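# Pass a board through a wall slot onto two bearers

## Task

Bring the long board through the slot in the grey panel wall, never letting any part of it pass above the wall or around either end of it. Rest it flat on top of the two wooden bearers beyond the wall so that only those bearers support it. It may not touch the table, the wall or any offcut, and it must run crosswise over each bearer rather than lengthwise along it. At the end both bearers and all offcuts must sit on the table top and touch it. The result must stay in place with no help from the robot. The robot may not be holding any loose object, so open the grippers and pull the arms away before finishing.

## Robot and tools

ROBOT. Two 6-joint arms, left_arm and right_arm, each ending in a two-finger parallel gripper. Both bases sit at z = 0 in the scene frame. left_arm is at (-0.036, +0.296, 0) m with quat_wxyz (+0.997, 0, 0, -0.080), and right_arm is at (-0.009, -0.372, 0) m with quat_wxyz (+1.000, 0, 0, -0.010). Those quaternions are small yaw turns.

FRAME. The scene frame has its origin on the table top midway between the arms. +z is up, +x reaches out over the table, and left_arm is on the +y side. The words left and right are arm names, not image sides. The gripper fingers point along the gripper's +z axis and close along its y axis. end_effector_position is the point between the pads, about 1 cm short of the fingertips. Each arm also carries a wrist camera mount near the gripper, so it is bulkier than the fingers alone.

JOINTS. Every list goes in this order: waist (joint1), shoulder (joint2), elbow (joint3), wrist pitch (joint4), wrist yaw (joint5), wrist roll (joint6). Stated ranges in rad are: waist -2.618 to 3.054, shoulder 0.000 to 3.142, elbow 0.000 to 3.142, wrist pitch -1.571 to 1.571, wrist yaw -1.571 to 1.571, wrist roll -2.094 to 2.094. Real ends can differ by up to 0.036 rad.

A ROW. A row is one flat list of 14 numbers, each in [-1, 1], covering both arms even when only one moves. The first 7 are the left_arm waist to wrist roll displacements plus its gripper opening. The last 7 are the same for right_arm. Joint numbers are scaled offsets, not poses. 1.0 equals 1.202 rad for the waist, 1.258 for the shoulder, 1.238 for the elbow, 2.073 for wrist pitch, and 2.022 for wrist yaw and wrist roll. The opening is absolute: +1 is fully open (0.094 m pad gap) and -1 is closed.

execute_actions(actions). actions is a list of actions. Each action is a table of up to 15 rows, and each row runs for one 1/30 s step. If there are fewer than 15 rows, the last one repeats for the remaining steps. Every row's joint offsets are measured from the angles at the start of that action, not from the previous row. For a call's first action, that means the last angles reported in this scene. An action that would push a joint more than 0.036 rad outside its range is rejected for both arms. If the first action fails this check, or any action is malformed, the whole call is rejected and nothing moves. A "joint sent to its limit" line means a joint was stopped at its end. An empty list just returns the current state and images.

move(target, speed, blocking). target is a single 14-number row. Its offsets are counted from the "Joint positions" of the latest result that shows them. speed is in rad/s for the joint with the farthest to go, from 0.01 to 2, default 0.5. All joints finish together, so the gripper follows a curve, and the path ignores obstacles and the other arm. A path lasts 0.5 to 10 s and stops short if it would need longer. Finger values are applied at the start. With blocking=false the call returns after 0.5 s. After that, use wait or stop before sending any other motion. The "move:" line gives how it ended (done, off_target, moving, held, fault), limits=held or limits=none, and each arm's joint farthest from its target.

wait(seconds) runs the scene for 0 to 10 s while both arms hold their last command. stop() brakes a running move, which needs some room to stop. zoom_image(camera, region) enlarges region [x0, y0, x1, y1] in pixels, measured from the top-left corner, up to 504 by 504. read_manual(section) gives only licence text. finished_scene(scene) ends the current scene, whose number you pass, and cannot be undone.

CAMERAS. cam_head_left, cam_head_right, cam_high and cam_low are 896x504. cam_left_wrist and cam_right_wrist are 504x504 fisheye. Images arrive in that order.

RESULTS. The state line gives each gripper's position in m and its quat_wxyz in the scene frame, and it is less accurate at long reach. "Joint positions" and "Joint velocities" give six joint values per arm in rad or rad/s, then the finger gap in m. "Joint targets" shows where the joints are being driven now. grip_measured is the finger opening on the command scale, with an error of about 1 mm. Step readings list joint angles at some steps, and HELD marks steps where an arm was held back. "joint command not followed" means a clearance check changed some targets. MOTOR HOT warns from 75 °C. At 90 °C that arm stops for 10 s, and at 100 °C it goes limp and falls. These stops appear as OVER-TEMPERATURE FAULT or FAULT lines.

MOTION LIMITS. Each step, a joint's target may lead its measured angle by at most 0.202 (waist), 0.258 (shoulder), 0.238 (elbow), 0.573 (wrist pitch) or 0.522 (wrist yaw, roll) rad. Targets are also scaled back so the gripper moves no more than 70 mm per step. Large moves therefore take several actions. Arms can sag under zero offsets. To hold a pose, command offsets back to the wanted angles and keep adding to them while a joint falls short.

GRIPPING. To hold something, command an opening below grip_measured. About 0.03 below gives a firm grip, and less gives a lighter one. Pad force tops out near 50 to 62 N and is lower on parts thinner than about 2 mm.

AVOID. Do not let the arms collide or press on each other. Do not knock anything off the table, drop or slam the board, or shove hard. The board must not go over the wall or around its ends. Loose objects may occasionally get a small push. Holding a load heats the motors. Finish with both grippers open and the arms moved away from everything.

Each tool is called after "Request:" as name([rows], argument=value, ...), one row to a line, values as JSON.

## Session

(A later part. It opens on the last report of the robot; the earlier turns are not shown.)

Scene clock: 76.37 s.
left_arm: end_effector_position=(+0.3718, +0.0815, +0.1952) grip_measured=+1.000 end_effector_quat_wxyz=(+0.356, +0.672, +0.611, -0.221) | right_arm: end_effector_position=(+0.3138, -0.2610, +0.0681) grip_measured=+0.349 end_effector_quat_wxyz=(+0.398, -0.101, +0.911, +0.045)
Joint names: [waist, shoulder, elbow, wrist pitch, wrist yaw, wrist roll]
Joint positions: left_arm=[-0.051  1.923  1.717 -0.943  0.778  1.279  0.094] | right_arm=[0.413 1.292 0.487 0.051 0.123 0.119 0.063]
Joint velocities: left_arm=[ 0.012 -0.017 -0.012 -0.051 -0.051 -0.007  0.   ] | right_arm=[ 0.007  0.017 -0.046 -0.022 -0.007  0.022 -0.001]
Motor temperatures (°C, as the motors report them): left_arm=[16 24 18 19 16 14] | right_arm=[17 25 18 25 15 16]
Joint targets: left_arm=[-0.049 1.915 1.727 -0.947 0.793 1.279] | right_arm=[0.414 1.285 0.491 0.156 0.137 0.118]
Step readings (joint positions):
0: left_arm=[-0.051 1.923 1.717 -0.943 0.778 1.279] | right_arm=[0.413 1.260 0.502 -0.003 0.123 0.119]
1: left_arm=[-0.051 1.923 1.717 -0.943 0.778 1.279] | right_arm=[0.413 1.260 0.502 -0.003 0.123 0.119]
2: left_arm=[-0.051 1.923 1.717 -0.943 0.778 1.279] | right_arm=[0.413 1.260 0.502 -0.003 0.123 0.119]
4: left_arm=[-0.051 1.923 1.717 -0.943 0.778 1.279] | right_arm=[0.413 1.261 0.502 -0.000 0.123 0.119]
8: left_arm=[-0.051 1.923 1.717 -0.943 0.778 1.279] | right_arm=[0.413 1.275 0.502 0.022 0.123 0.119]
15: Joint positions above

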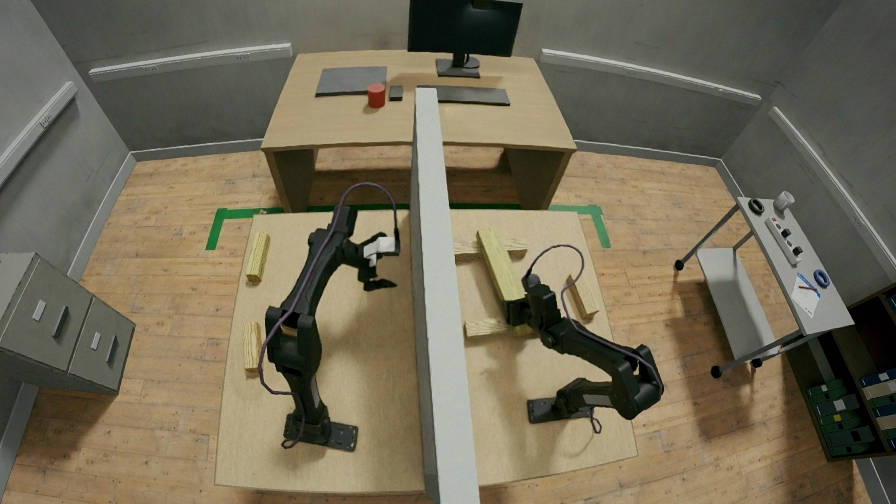

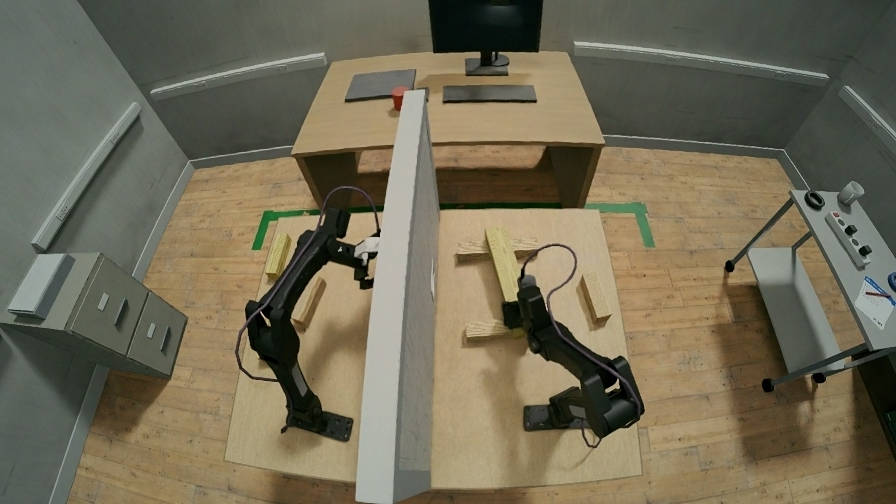

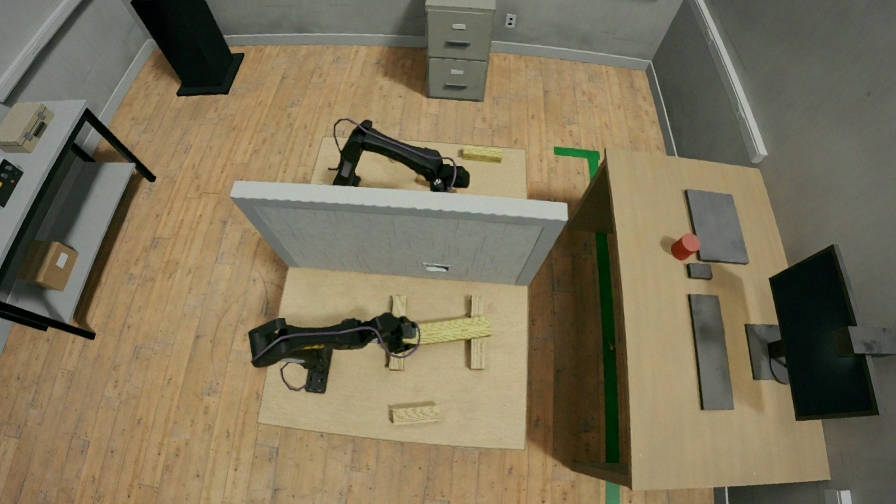

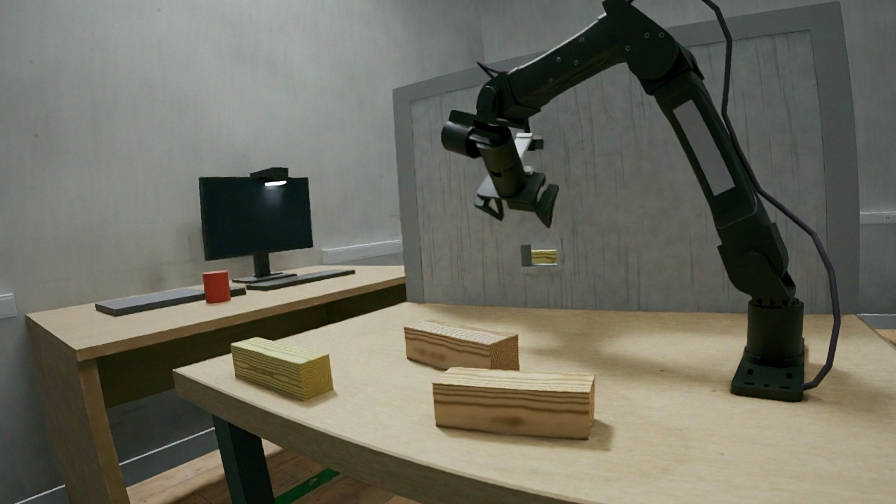

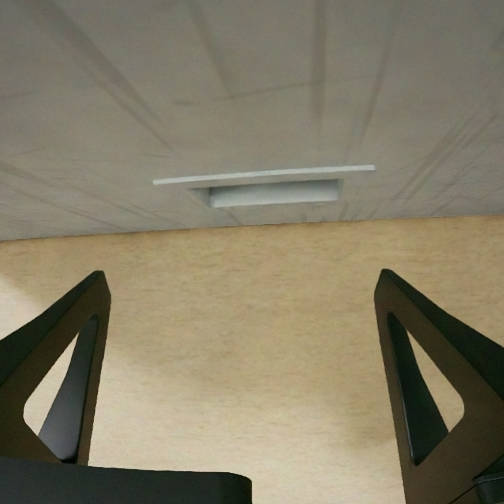

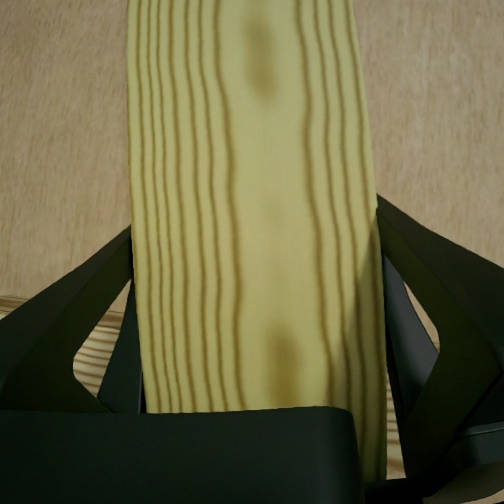

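Request:
execute_actions(actions=[])

Scene clock: 76.47 s.
left_arm: end_effector_position=(+0.3718, +0.0815, +0.1952) grip_measured=+1.000 end_effector_quat_wxyz=(+0.356, +0.672, +0.611, -0.221) | right_arm: end_effector_position=(+0.3131, -0.2613, +0.0669) grip_measured=+0.349 end_effector_quat_wxyz=(+0.396, -0.101, +0.912, +0.045)
Joint names: [waist, shoulder, elbow, wrist pitch, wrist yaw, wrist roll]
Joint positions: left_arm=[-0.051  1.923  1.717 -0.943  0.778  1.279  0.094] | right_arm=[0.413 1.294 0.485 0.051 0.123 0.119 0.063]
Joint velocities: left_arm=[-0.007 -0.017  0.012  0.022 -0.037 -0.037  0.   ] | right_arm=[ 0.002 -0.012  0.007 -0.037 -0.037  0.022  0.   ]
Motor temperatures (°C, as the motors report them): left_arm=[16 24 18 19 16 14] | right_arm=[17 25 18 25 15 16]
Joint targets: left_arm=[-0.049 1.915 1.727 -0.947 0.793 1.279] | right_arm=[0.414 1.285 0.491 0.156 0.137 0.118]

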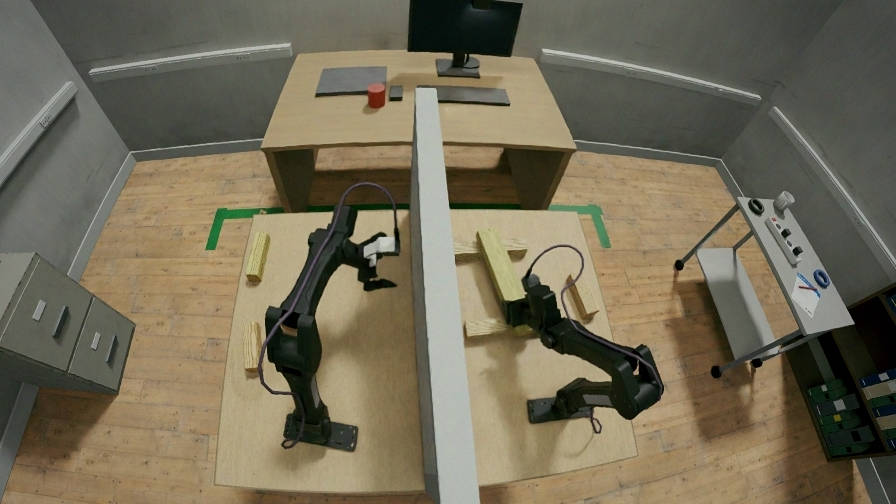

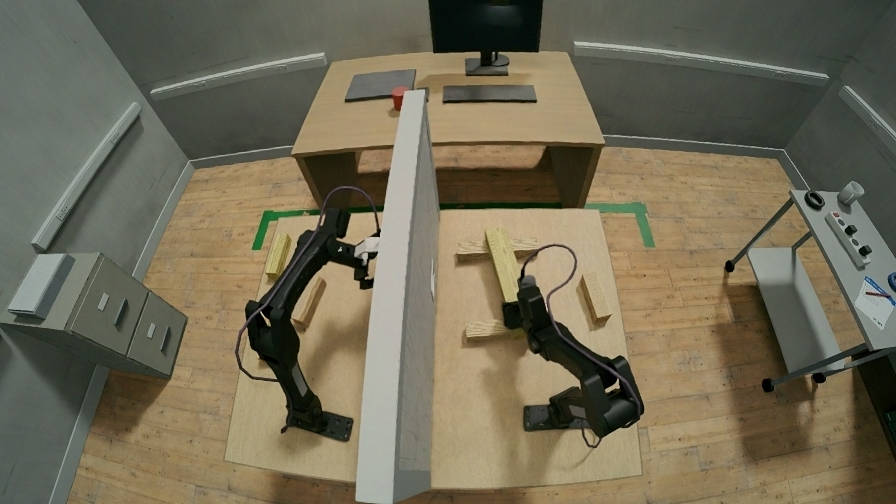

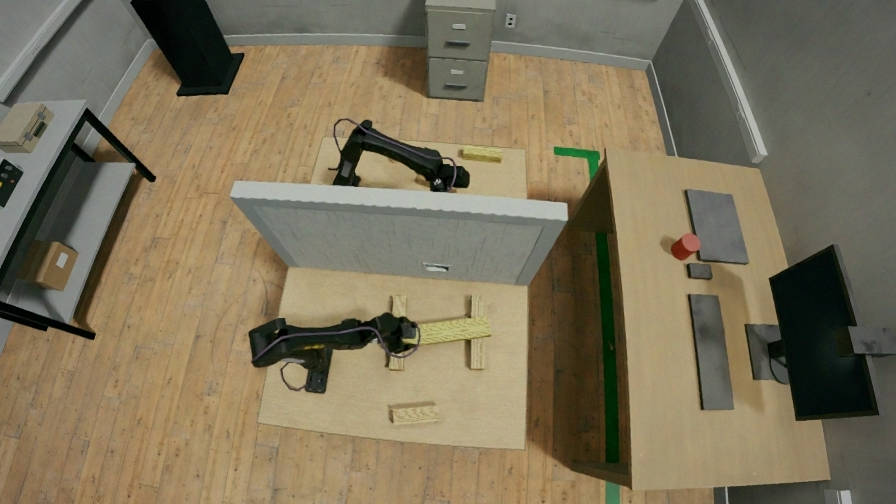

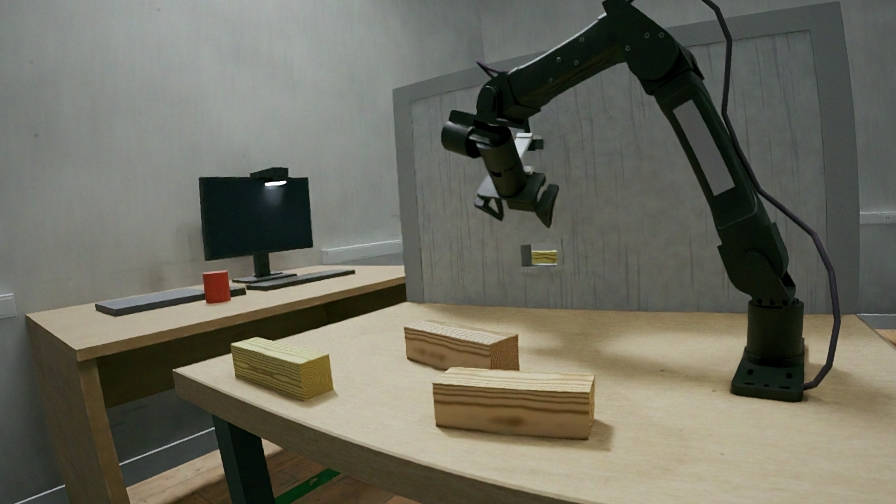

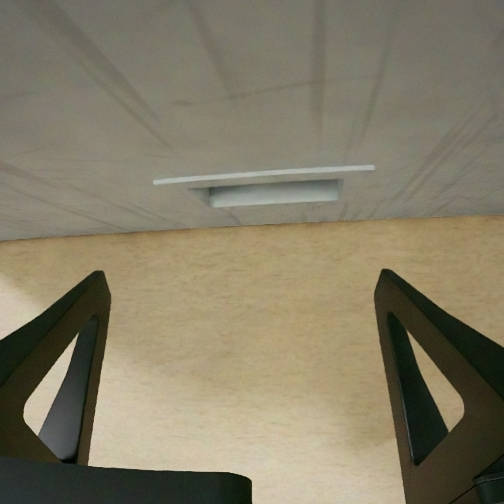

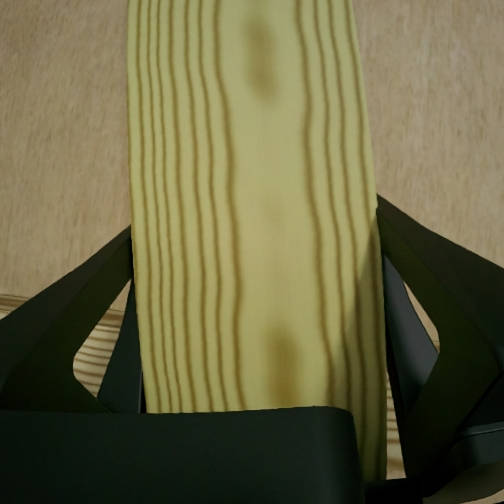

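Request:
execute_actions([
  [
[0.0017,-0.0064,0.0081,-0.0019,0.0074,0,1, 0.0008,-0.0040,0.0090,0.0495,0.0069,0,0.2],
[0.0017,-0.0064,0.0081,-0.0019,0.0074,0,1, 0.0008,-0.0036,0.0121,0.0482,0.0069,0,0.2],
[0.0017,-0.0064,0.0081,-0.0019,0.0074,0,1, 0.0008,-0.0026,0.0121,0.0482,0.0069,0,0.2],
[0.0017,-0.0064,0.0081,-0.0019,0.0074,0,1, 0.0008,-0.0002,0.0121,0.0482,0.0069,0,0.2],
[0.0017,-0.0064,0.0081,-0.0019,0.0074,0,1, 0.0008,0.0021,0.0121,0.0482,0.0069,0,0.2],
[0.0017,-0.0064,0.0081,-0.0019,0.0074,0,1, 0.0008,0.0045,0.0121,0.0482,0.0069,0,0.2],
[0.0017,-0.0064,0.0081,-0.0019,0.0074,0,1, 0.0008,0.0069,0.0121,0.0482,0.0069,0,0.2],
[0.0017,-0.0064,0.0081,-0.0019,0.0074,0,1, 0.0008,0.0093,0.0121,0.0482,0.0069,0,0.2],
[0.0017,-0.0064,0.0081,-0.0019,0.0074,0,1, 0.0008,0.0117,0.0121,0.0482,0.0069,0,0.2],
[0.0017,-0.0064,0.0081,-0.0019,0.0074,0,1, 0.0008,0.0138,0.0121,0.0482,0.0069,0,0.2],
[0.0017,-0.0064,0.0081,-0.0019,0.0074,0,1, 0.0008,0.0155,0.0121,0.0482,0.0069,0,0.2],
[0.0017,-0.0064,0.0081,-0.0019,0.0074,0,1, 0.0008,0.0165,0.0121,0.0482,0.0069,0,0.2],
[0.0017,-0.0064,0.0081,-0.0019,0.0074,0,1, 0.0008,0.0167,0.0121,0.0482,0.0069,0,0.2],
[0.0017,-0.0064,0.0081,-0.0019,0.0074,0,1, 0.0008,0.0167,0.0121,0.0482,0.0069,0,0.2],
[0.0017,-0.0064,0.0081,-0.0019,0.0074,0,1, 0.0008,0.0167,0.0121,0.0482,0.0069,0,0.2]
],
])

Request:
execute_actions(actions=[])

Scene clock: 79.13 s.
left_arm: end_effector_position=(+0.3718, +0.0815, +0.1952) grip_measured=+1.000 end_effector_quat_wxyz=(+0.356, +0.672, +0.611, -0.221) | right_arm: end_effector_position=(+0.3131, -0.2613, +0.0604) grip_measured=+0.349 end_effector_quat_wxyz=(+0.389, -0.102, +0.915, +0.043)
Joint names: [waist, shoulder, elbow, wrist pitch, wrist yaw, wrist roll]
Joint positions: left_arm=[-0.051  1.923  1.717 -0.943  0.778  1.279  0.094] | right_arm=[0.413 1.318 0.485 0.058 0.124 0.118 0.063]
Joint velocities: left_arm=[-0.017 -0.007  0.007  0.11  -0.066 -0.081  0.   ] | right_arm=[ 0.002  0.007 -0.002 -0.081 -0.022 -0.051  0.   ]
Motor temperatures (°C, as the motors report them): left_arm=[16 24 18 19 16 14] | right_arm=[17 25 18 26 15 16]
Joint targets: left_arm=[-0.049 1.915 1.727 -0.947 0.793 1.279] | right_arm=[0.414 1.315 0.500 0.151 0.137 0.119]
Step readings (joint positions):
0: left_arm=[-0.051 1.923 1.717 -0.943 0.778 1.279] | right_arm=[0.413 1.294 0.485 0.051 0.123 0.119]
1: left_arm=[-0.051 1.923 1.717 -0.943 0.778 1.279] | right_arm=[0.413 1.294 0.485 0.051 0.123 0.119]
2: left_arm=[-0.051 1.923 1.717 -0.943 0.778 1.279] | right_arm=[0.413 1.294 0.485 0.051 0.123 0.119]
4: left_arm=[-0.051 1.923 1.717 -0.943 0.778 1.279] | right_arm=[0.413 1.294 0.485 0.051 0.123 0.119]
8: left_arm=[-0.051 1.923 1.717 -0.943 0.778 1.279] | right_arm=[0.413 1.305 0.485 0.053 0.123 0.119]
15: Joint positions above

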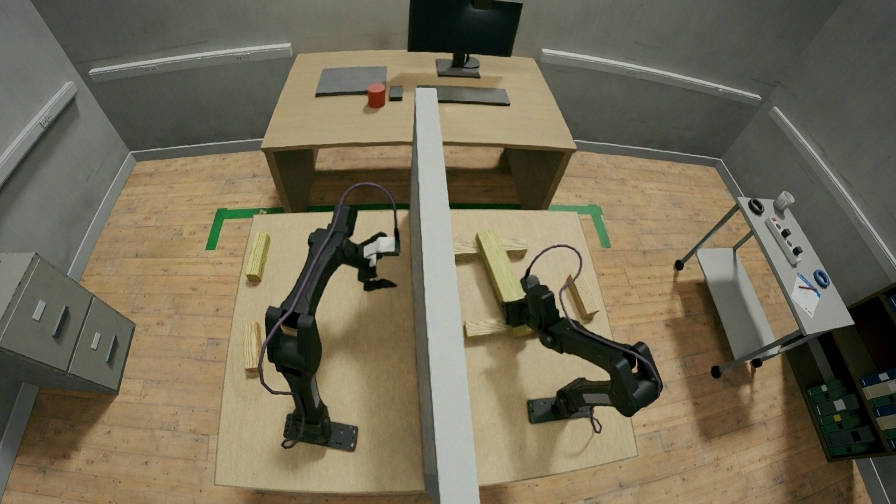

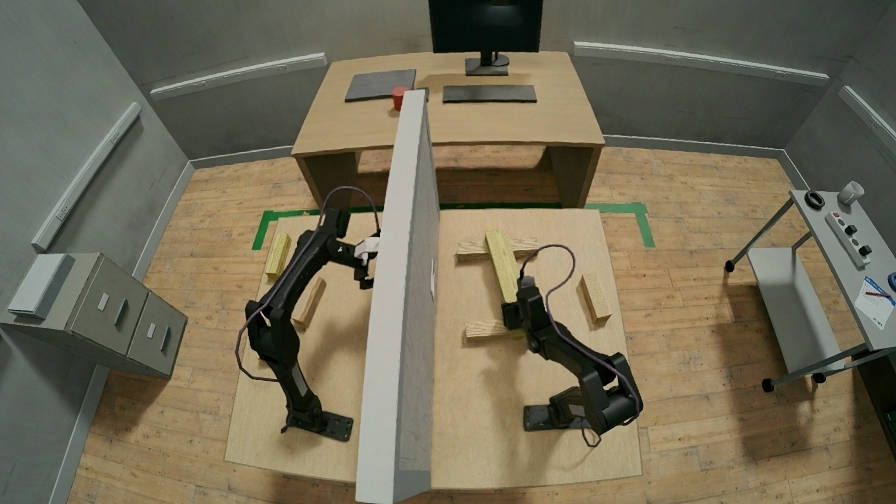

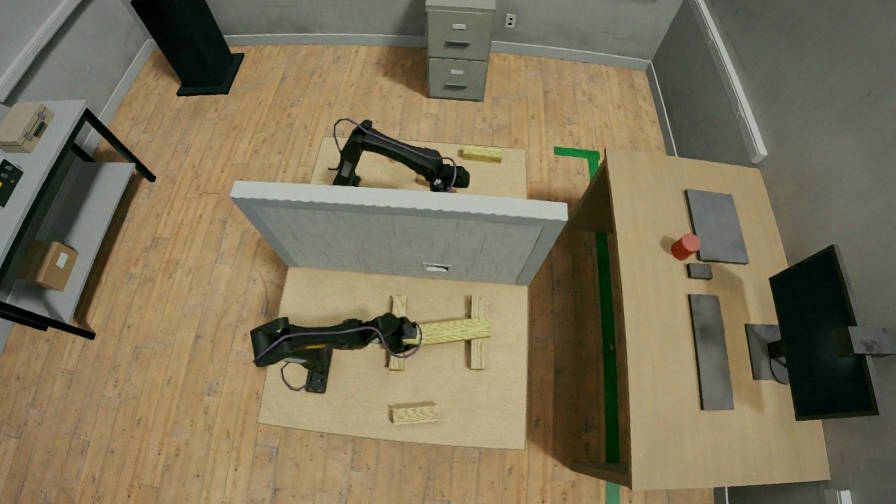

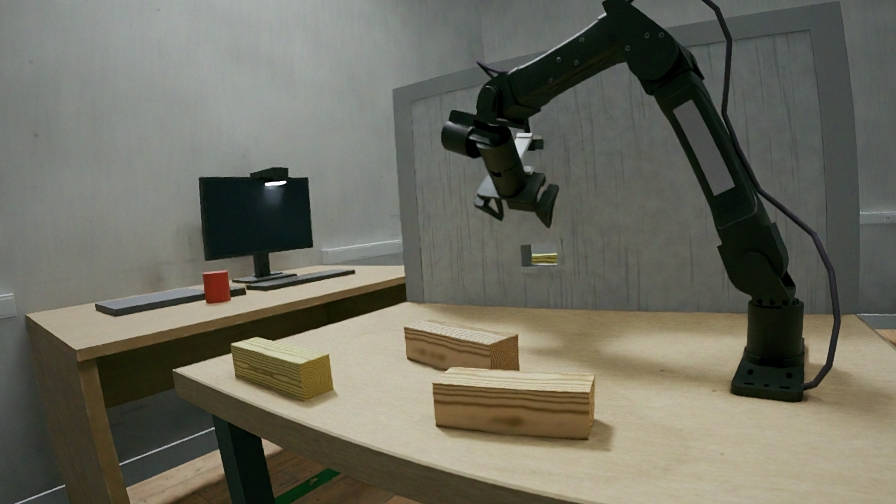

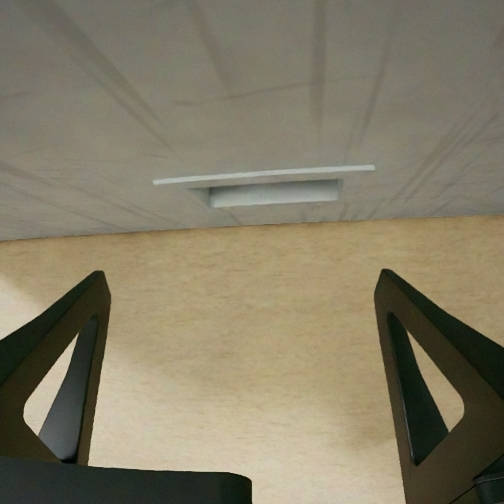

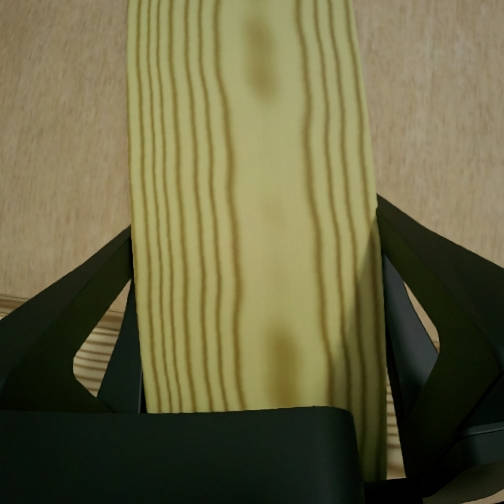

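Scene clock: 79.13 s.
left_arm: end_effector_position=(+0.3718, +0.0815, +0.1952) grip_measured=+1.000 end_effector_quat_wxyz=(+0.356, +0.672, +0.611, -0.221) | right_arm: end_effector_position=(+0.3131, -0.2613, +0.0604) grip_measured=+0.349 end_effector_quat_wxyz=(+0.389, -0.102, +0.915, +0.043)
Joint names: [waist, shoulder, elbow, wrist pitch, wrist yaw, wrist roll]
Joint positions: left_arm=[-0.051  1.923  1.717 -0.943  0.778  1.279  0.094] | right_arm=[0.413 1.318 0.485 0.058 0.124 0.118 0.063]
Joint velocities: left_arm=[-0.017 -0.007  0.007  0.11  -0.066 -0.081  0.   ] | right_arm=[ 0.002  0.007 -0.002 -0.081 -0.022 -0.051  0.   ]
Motor temperatures (°C, as the motors report them): left_arm=[16 24 18 19 16 14] | right_arm=[17 25 18 26 15 16]
Joint targets: left_arm=[-0.049 1.915 1.727 -0.947 0.793 1.279] | right_arm=[0.414 1.315 0.500 0.151 0.137 0.119]

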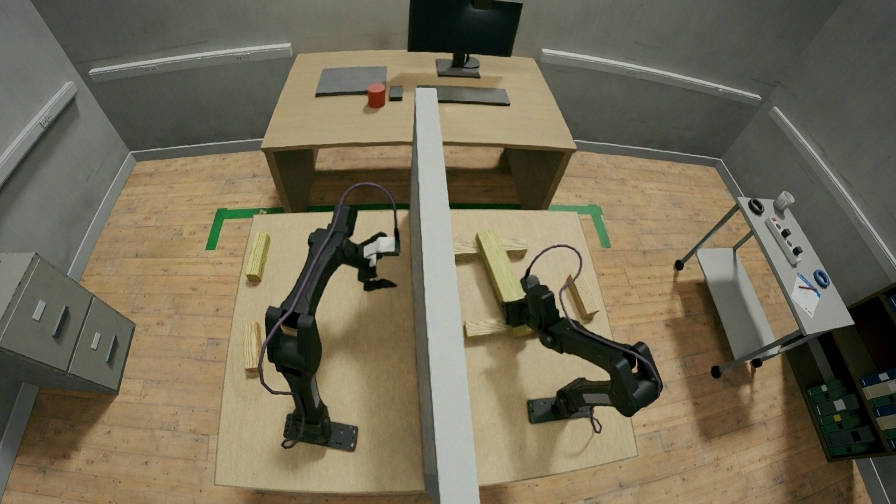

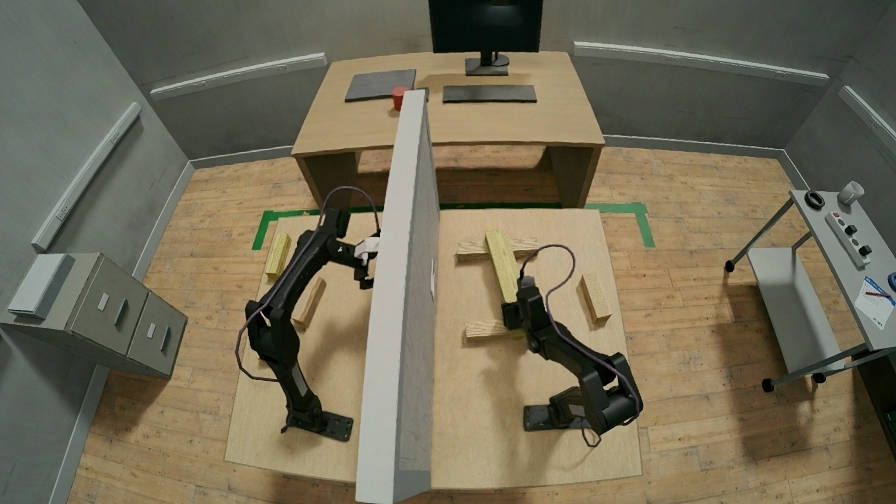

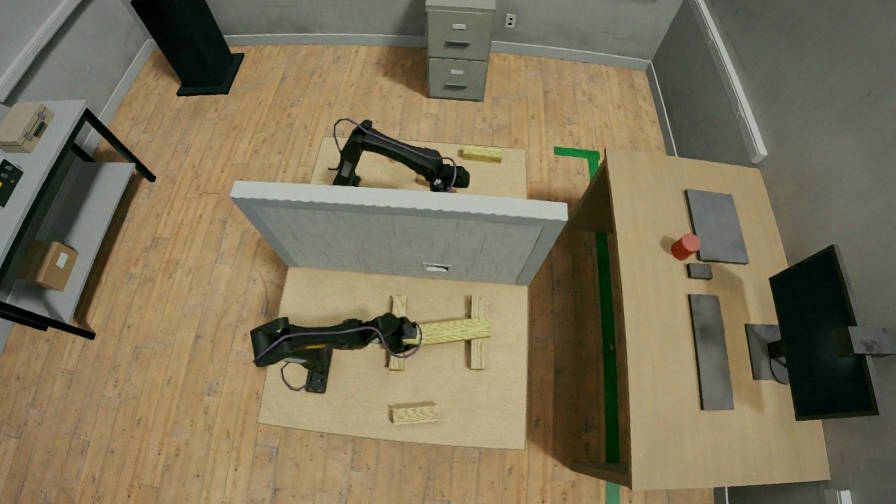

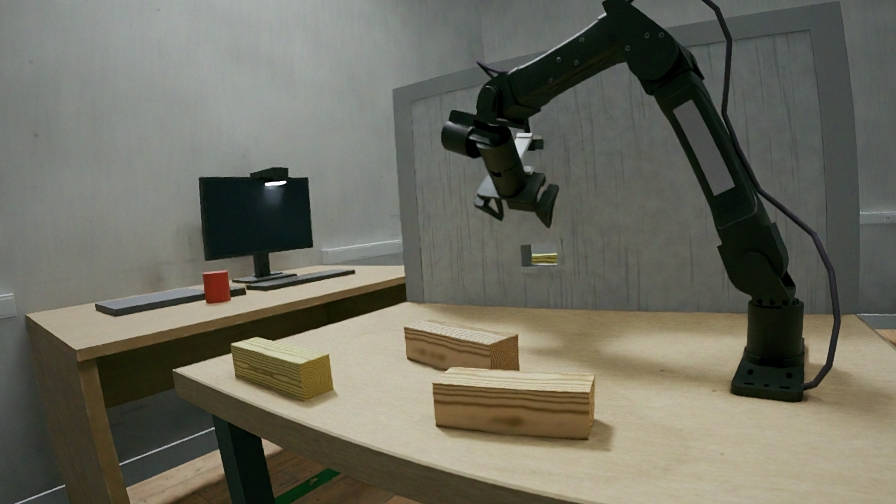

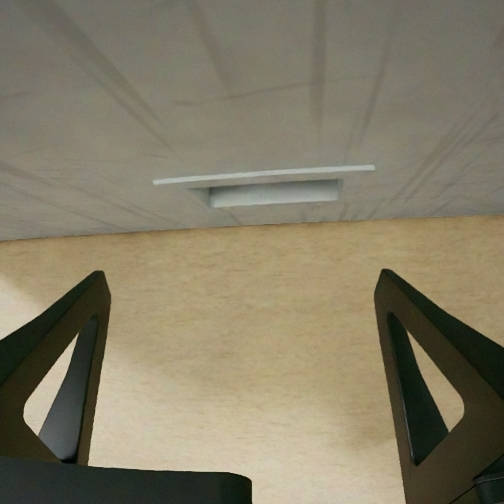

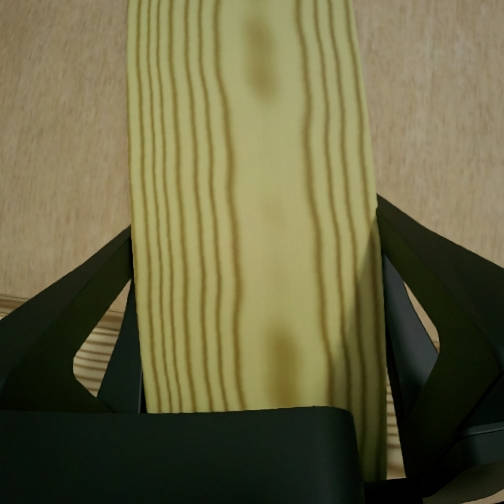

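Request:
execute_actions(actions=[])

Request:
zoom_image(camera="cam_head_right", region=[440, 215, 580, 355])

Request:
zoom_image(camera="cam_high", region=[370, 285, 500, 380])

Scene clock: 79.50 s.
left_arm: end_effector_position=(+0.3718, +0.0815, +0.1952) grip_measured=+1.000 end_effector_quat_wxyz=(+0.356, +0.672, +0.611, -0.221) | right_arm: end_effector_position=(+0.3132, -0.2613, +0.0605) grip_measured=+0.349 end_effector_quat_wxyz=(+0.389, -0.102, +0.915, +0.043)
Joint names: [waist, shoulder, elbow, wrist pitch, wrist yaw, wrist roll]
Joint positions: left_arm=[-0.051  1.923  1.717 -0.943  0.778  1.279  0.094] | right_arm=[0.413 1.318 0.485 0.059 0.124 0.118 0.063]
Joint velocities: left_arm=[-0.002 -0.012 -0.002  0.037  0.022 -0.051  0.   ] | right_arm=[-0.027 -0.012  0.007  0.037 -0.022 -0.037  0.   ]
Motor temperatures (°C, as the motors report them): left_arm=[16 24 18 19 16 14] | right_arm=[17 25 18 26 15 16]
Joint targets: left_arm=[-0.049 1.915 1.727 -0.947 0.793 1.279] | right_arm=[0.414 1.315 0.500 0.151 0.137 0.119]

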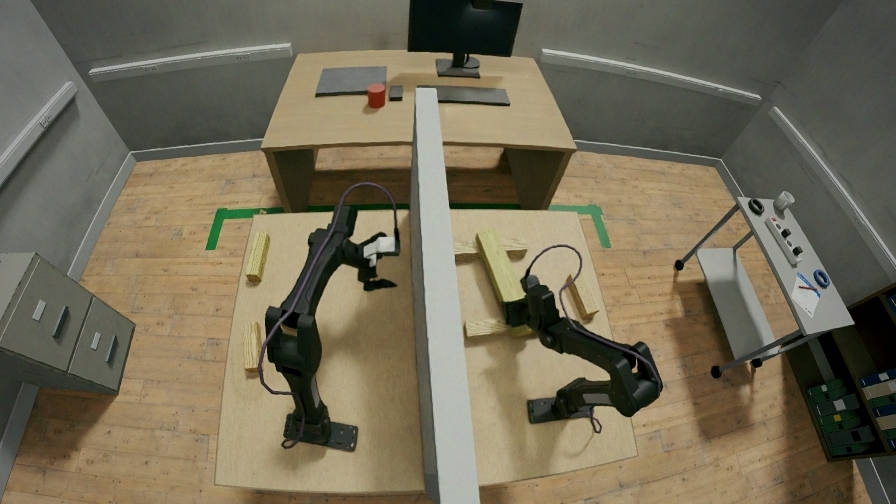

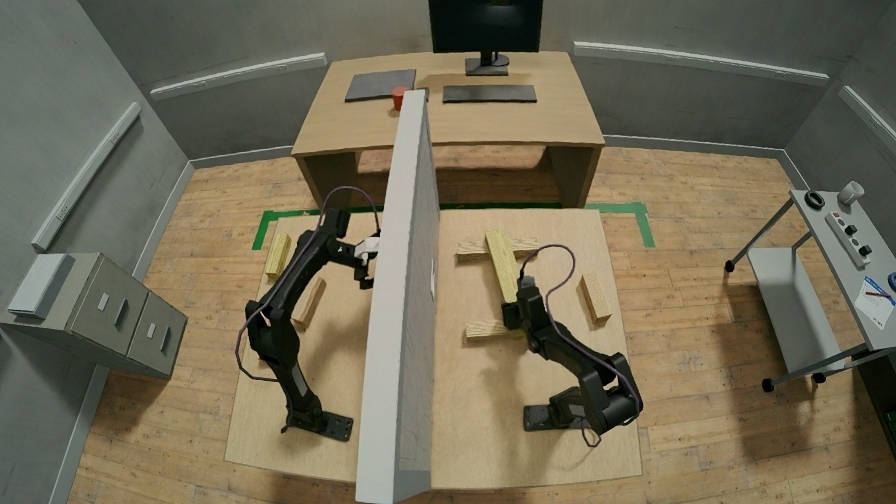

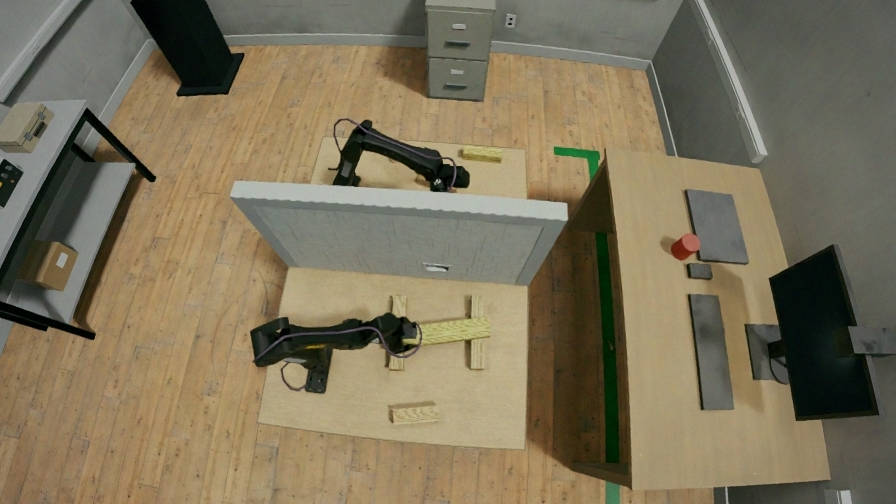

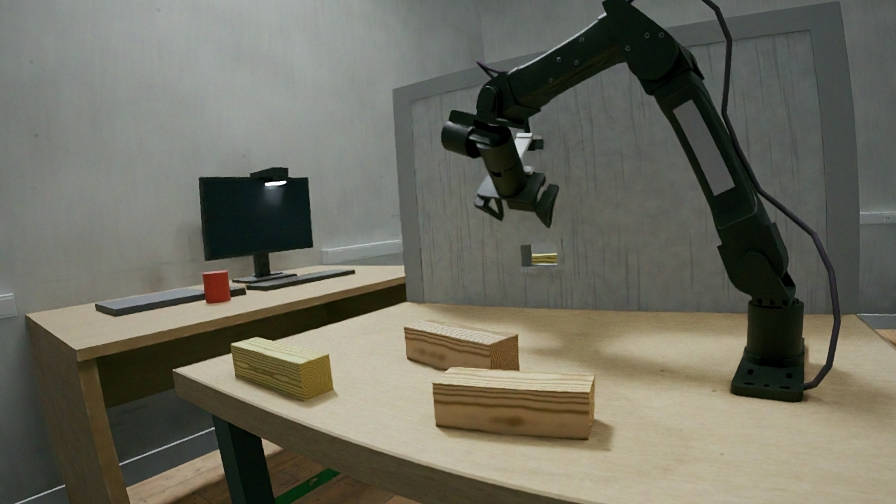

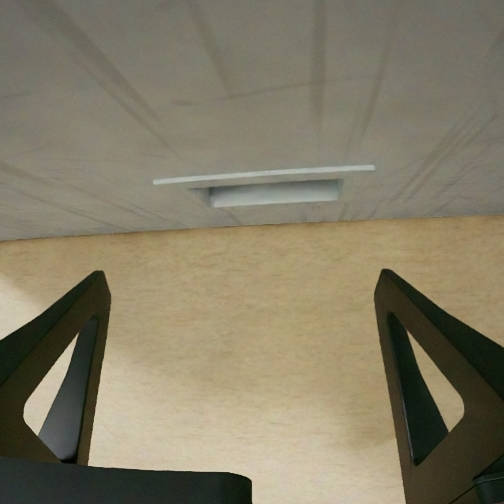

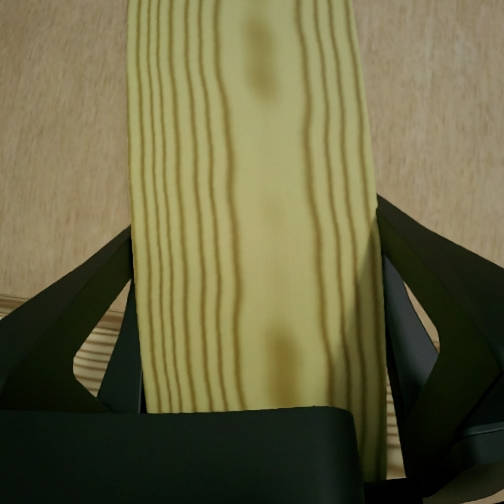

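Region (440, 215, 580, 355) of cam_head_right's 896x504 image, scaled by 3.600, with more detail than that image has.

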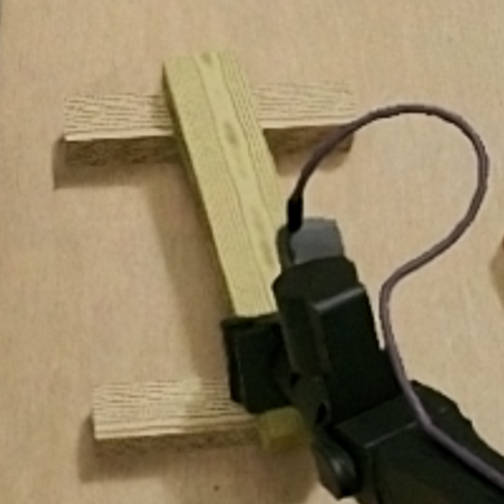

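Region (370, 285, 500, 380) of cam_high's 896x504 image, scaled by 3.877, with more detail than that image has; it fills the top 368 rows of this view, and the rest is white.

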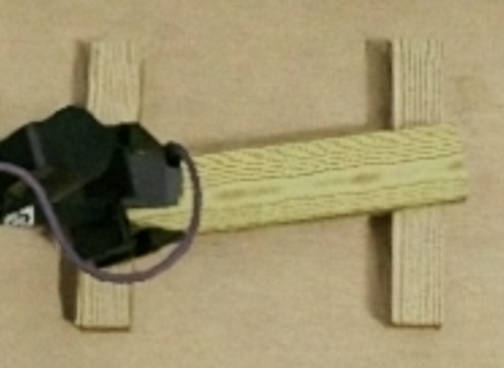

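Request:
execute_actions([
  [
[0.0017,-0.0064,0.0081,-0.0019,0.0074,0,1, 0.0008,-0.0050,0.0024,0.0440,0.0064,0,0.2],
[0.0017,-0.0064,0.0081,-0.0019,0.0074,0,1, 0.0008,-0.0080,-0.0065,0.0432,0.0062,0,0.2],
[0.0017,-0.0064,0.0081,-0.0019,0.0074,0,1, 0.0008,-0.0095,-0.0105,0.0422,0.0059,0,0.2],
[0.0017,-0.0064,0.0081,-0.0019,0.0074,0,1, 0.0008,-0.0095,-0.0141,0.0410,0.0056,0,0.2],
[0.0017,-0.0064,0.0081,-0.0019,0.0074,0,1, 0.0008,-0.0095,-0.0178,0.0398,0.0052,0,0.2],
[0.0017,-0.0064,0.0081,-0.0019,0.0074,0,1, 0.0008,-0.0095,-0.0214,0.0386,0.0048,0,0.2],
[0.0017,-0.0064,0.0081,-0.0019,0.0074,0,1, 0.0008,-0.0095,-0.0250,0.0374,0.0044,0,0.2],
[0.0017,-0.0064,0.0081,-0.0019,0.0074,0,1, 0.0008,-0.0095,-0.0287,0.0362,0.0040,0,0.2],
[0.0017,-0.0064,0.0081,-0.0019,0.0074,0,1, 0.0008,-0.0095,-0.0323,0.0350,0.0036,0,0.2],
[0.0017,-0.0064,0.0081,-0.0019,0.0074,0,1, 0.0008,-0.0095,-0.0355,0.0338,0.0032,0,0.2],
[0.0017,-0.0064,0.0081,-0.0019,0.0074,0,1, 0.0008,-0.0095,-0.0384,0.0326,0.0028,0,0.2],
[0.0017,-0.0064,0.0081,-0.0019,0.0074,0,1, 0.0008,-0.0095,-0.0401,0.0315,0.0024,0,0.2],
[0.0017,-0.0064,0.0081,-0.0019,0.0074,0,1, 0.0008,-0.0095,-0.0408,0.0307,0.0021,0,0.2],
[0.0017,-0.0064,0.0081,-0.0019,0.0074,0,1, 0.0008,-0.0095,-0.0408,0.0302,0.0020,0,0.2],
[0.0017,-0.0064,0.0081,-0.0019,0.0074,0,1, 0.0008,-0.0095,-0.0408,0.0301,0.0020,0,0.2]
],
])

Scene clock: 81.67 s.
left_arm: end_effector_position=(+0.3718, +0.0815, +0.1952) grip_measured=+1.000 end_effector_quat_wxyz=(+0.356, +0.672, +0.611, -0.221) | right_arm: end_effector_position=(+0.3131, -0.2616, +0.0589) grip_measured=+0.349 end_effector_quat_wxyz=(+0.398, -0.101, +0.911, +0.045)
Joint names: [waist, shoulder, elbow, wrist pitch, wrist yaw, wrist roll]
Joint positions: left_arm=[-0.051  1.923  1.717 -0.943  0.778  1.279  0.094] | right_arm=[0.413 1.318 0.46  0.104 0.125 0.118 0.063]
Joint velocities: left_arm=[ 0.017 -0.002 -0.017  0.066 -0.007 -0.007  0.   ] | right_arm=[-0.022  0.002 -0.032  0.022  0.066 -0.022 -0.001]
Motor temperatures (°C, as the motors report them): left_arm=[16 24 18 19 16 14] | right_arm=[17 25 18 26 15 16]
Joint targets: left_arm=[-0.049 1.915 1.727 -0.947 0.793 1.279] | right_arm=[0.414 1.306 0.434 0.121 0.128 0.118]
Step readings (joint positions):
0: left_arm=[-0.051 1.923 1.717 -0.943 0.778 1.279] | right_arm=[0.413 1.318 0.485 0.059 0.124 0.118]
1: left_arm=[-0.051 1.923 1.717 -0.943 0.778 1.279] | right_arm=[0.413 1.318 0.485 0.059 0.124 0.118]
2: left_arm=[-0.051 1.923 1.717 -0.943 0.778 1.279] | right_arm=[0.413 1.318 0.485 0.059 0.124 0.118]
4: left_arm=[-0.051 1.923 1.717 -0.943 0.778 1.279] | right_arm=[0.413 1.318 0.481 0.064 0.124 0.118]
8: left_arm=[-0.051 1.923 1.717 -0.943 0.778 1.279] | right_arm=[0.413 1.318 0.472 0.081 0.124 0.118]
15: Joint positions above

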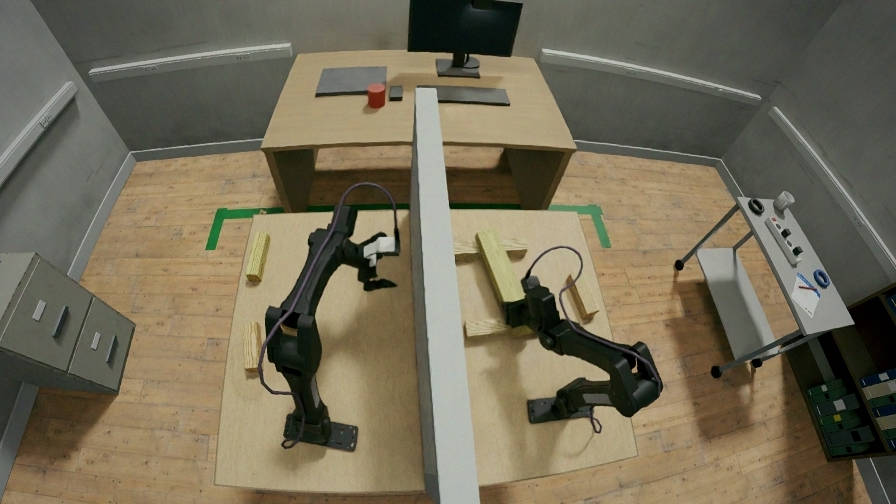

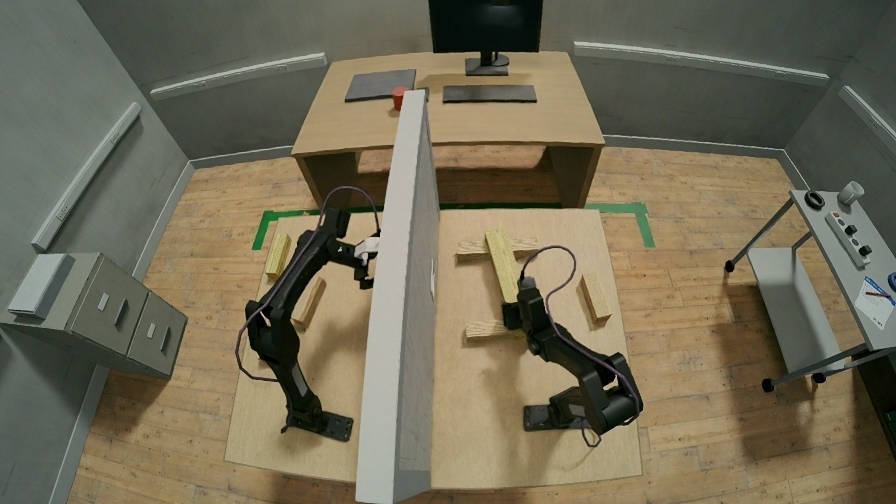

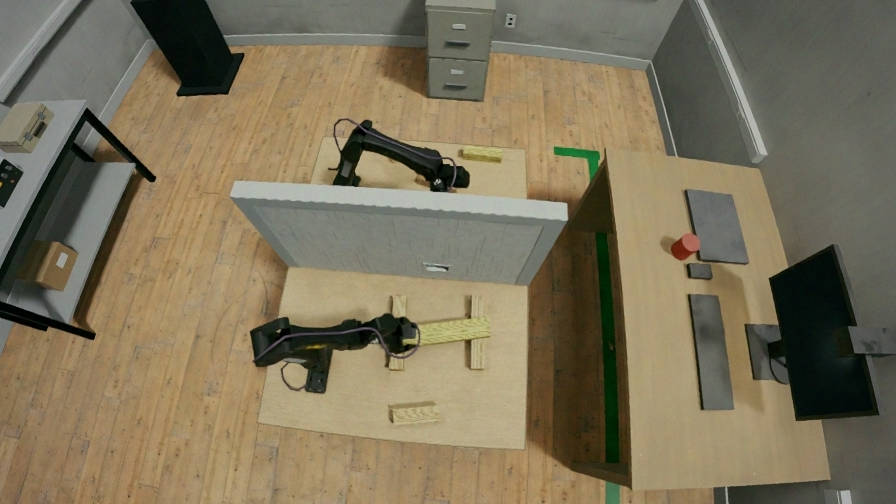

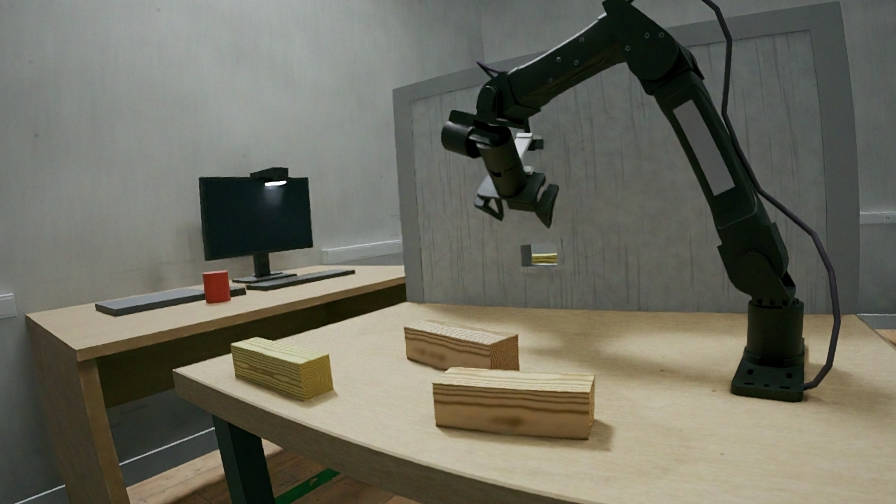

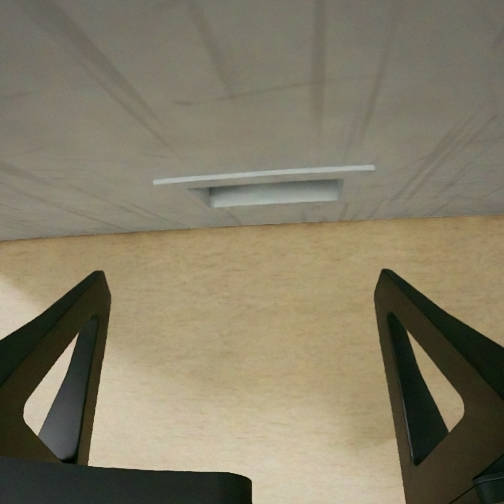

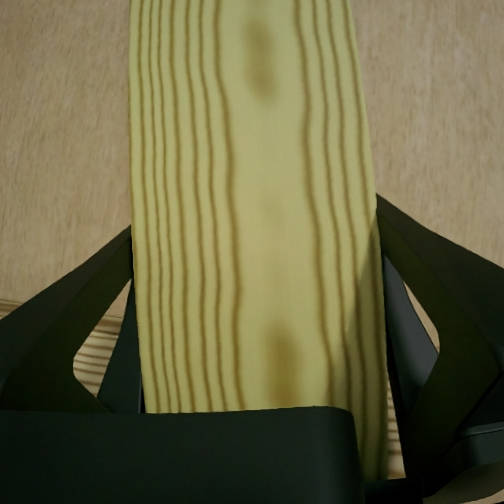

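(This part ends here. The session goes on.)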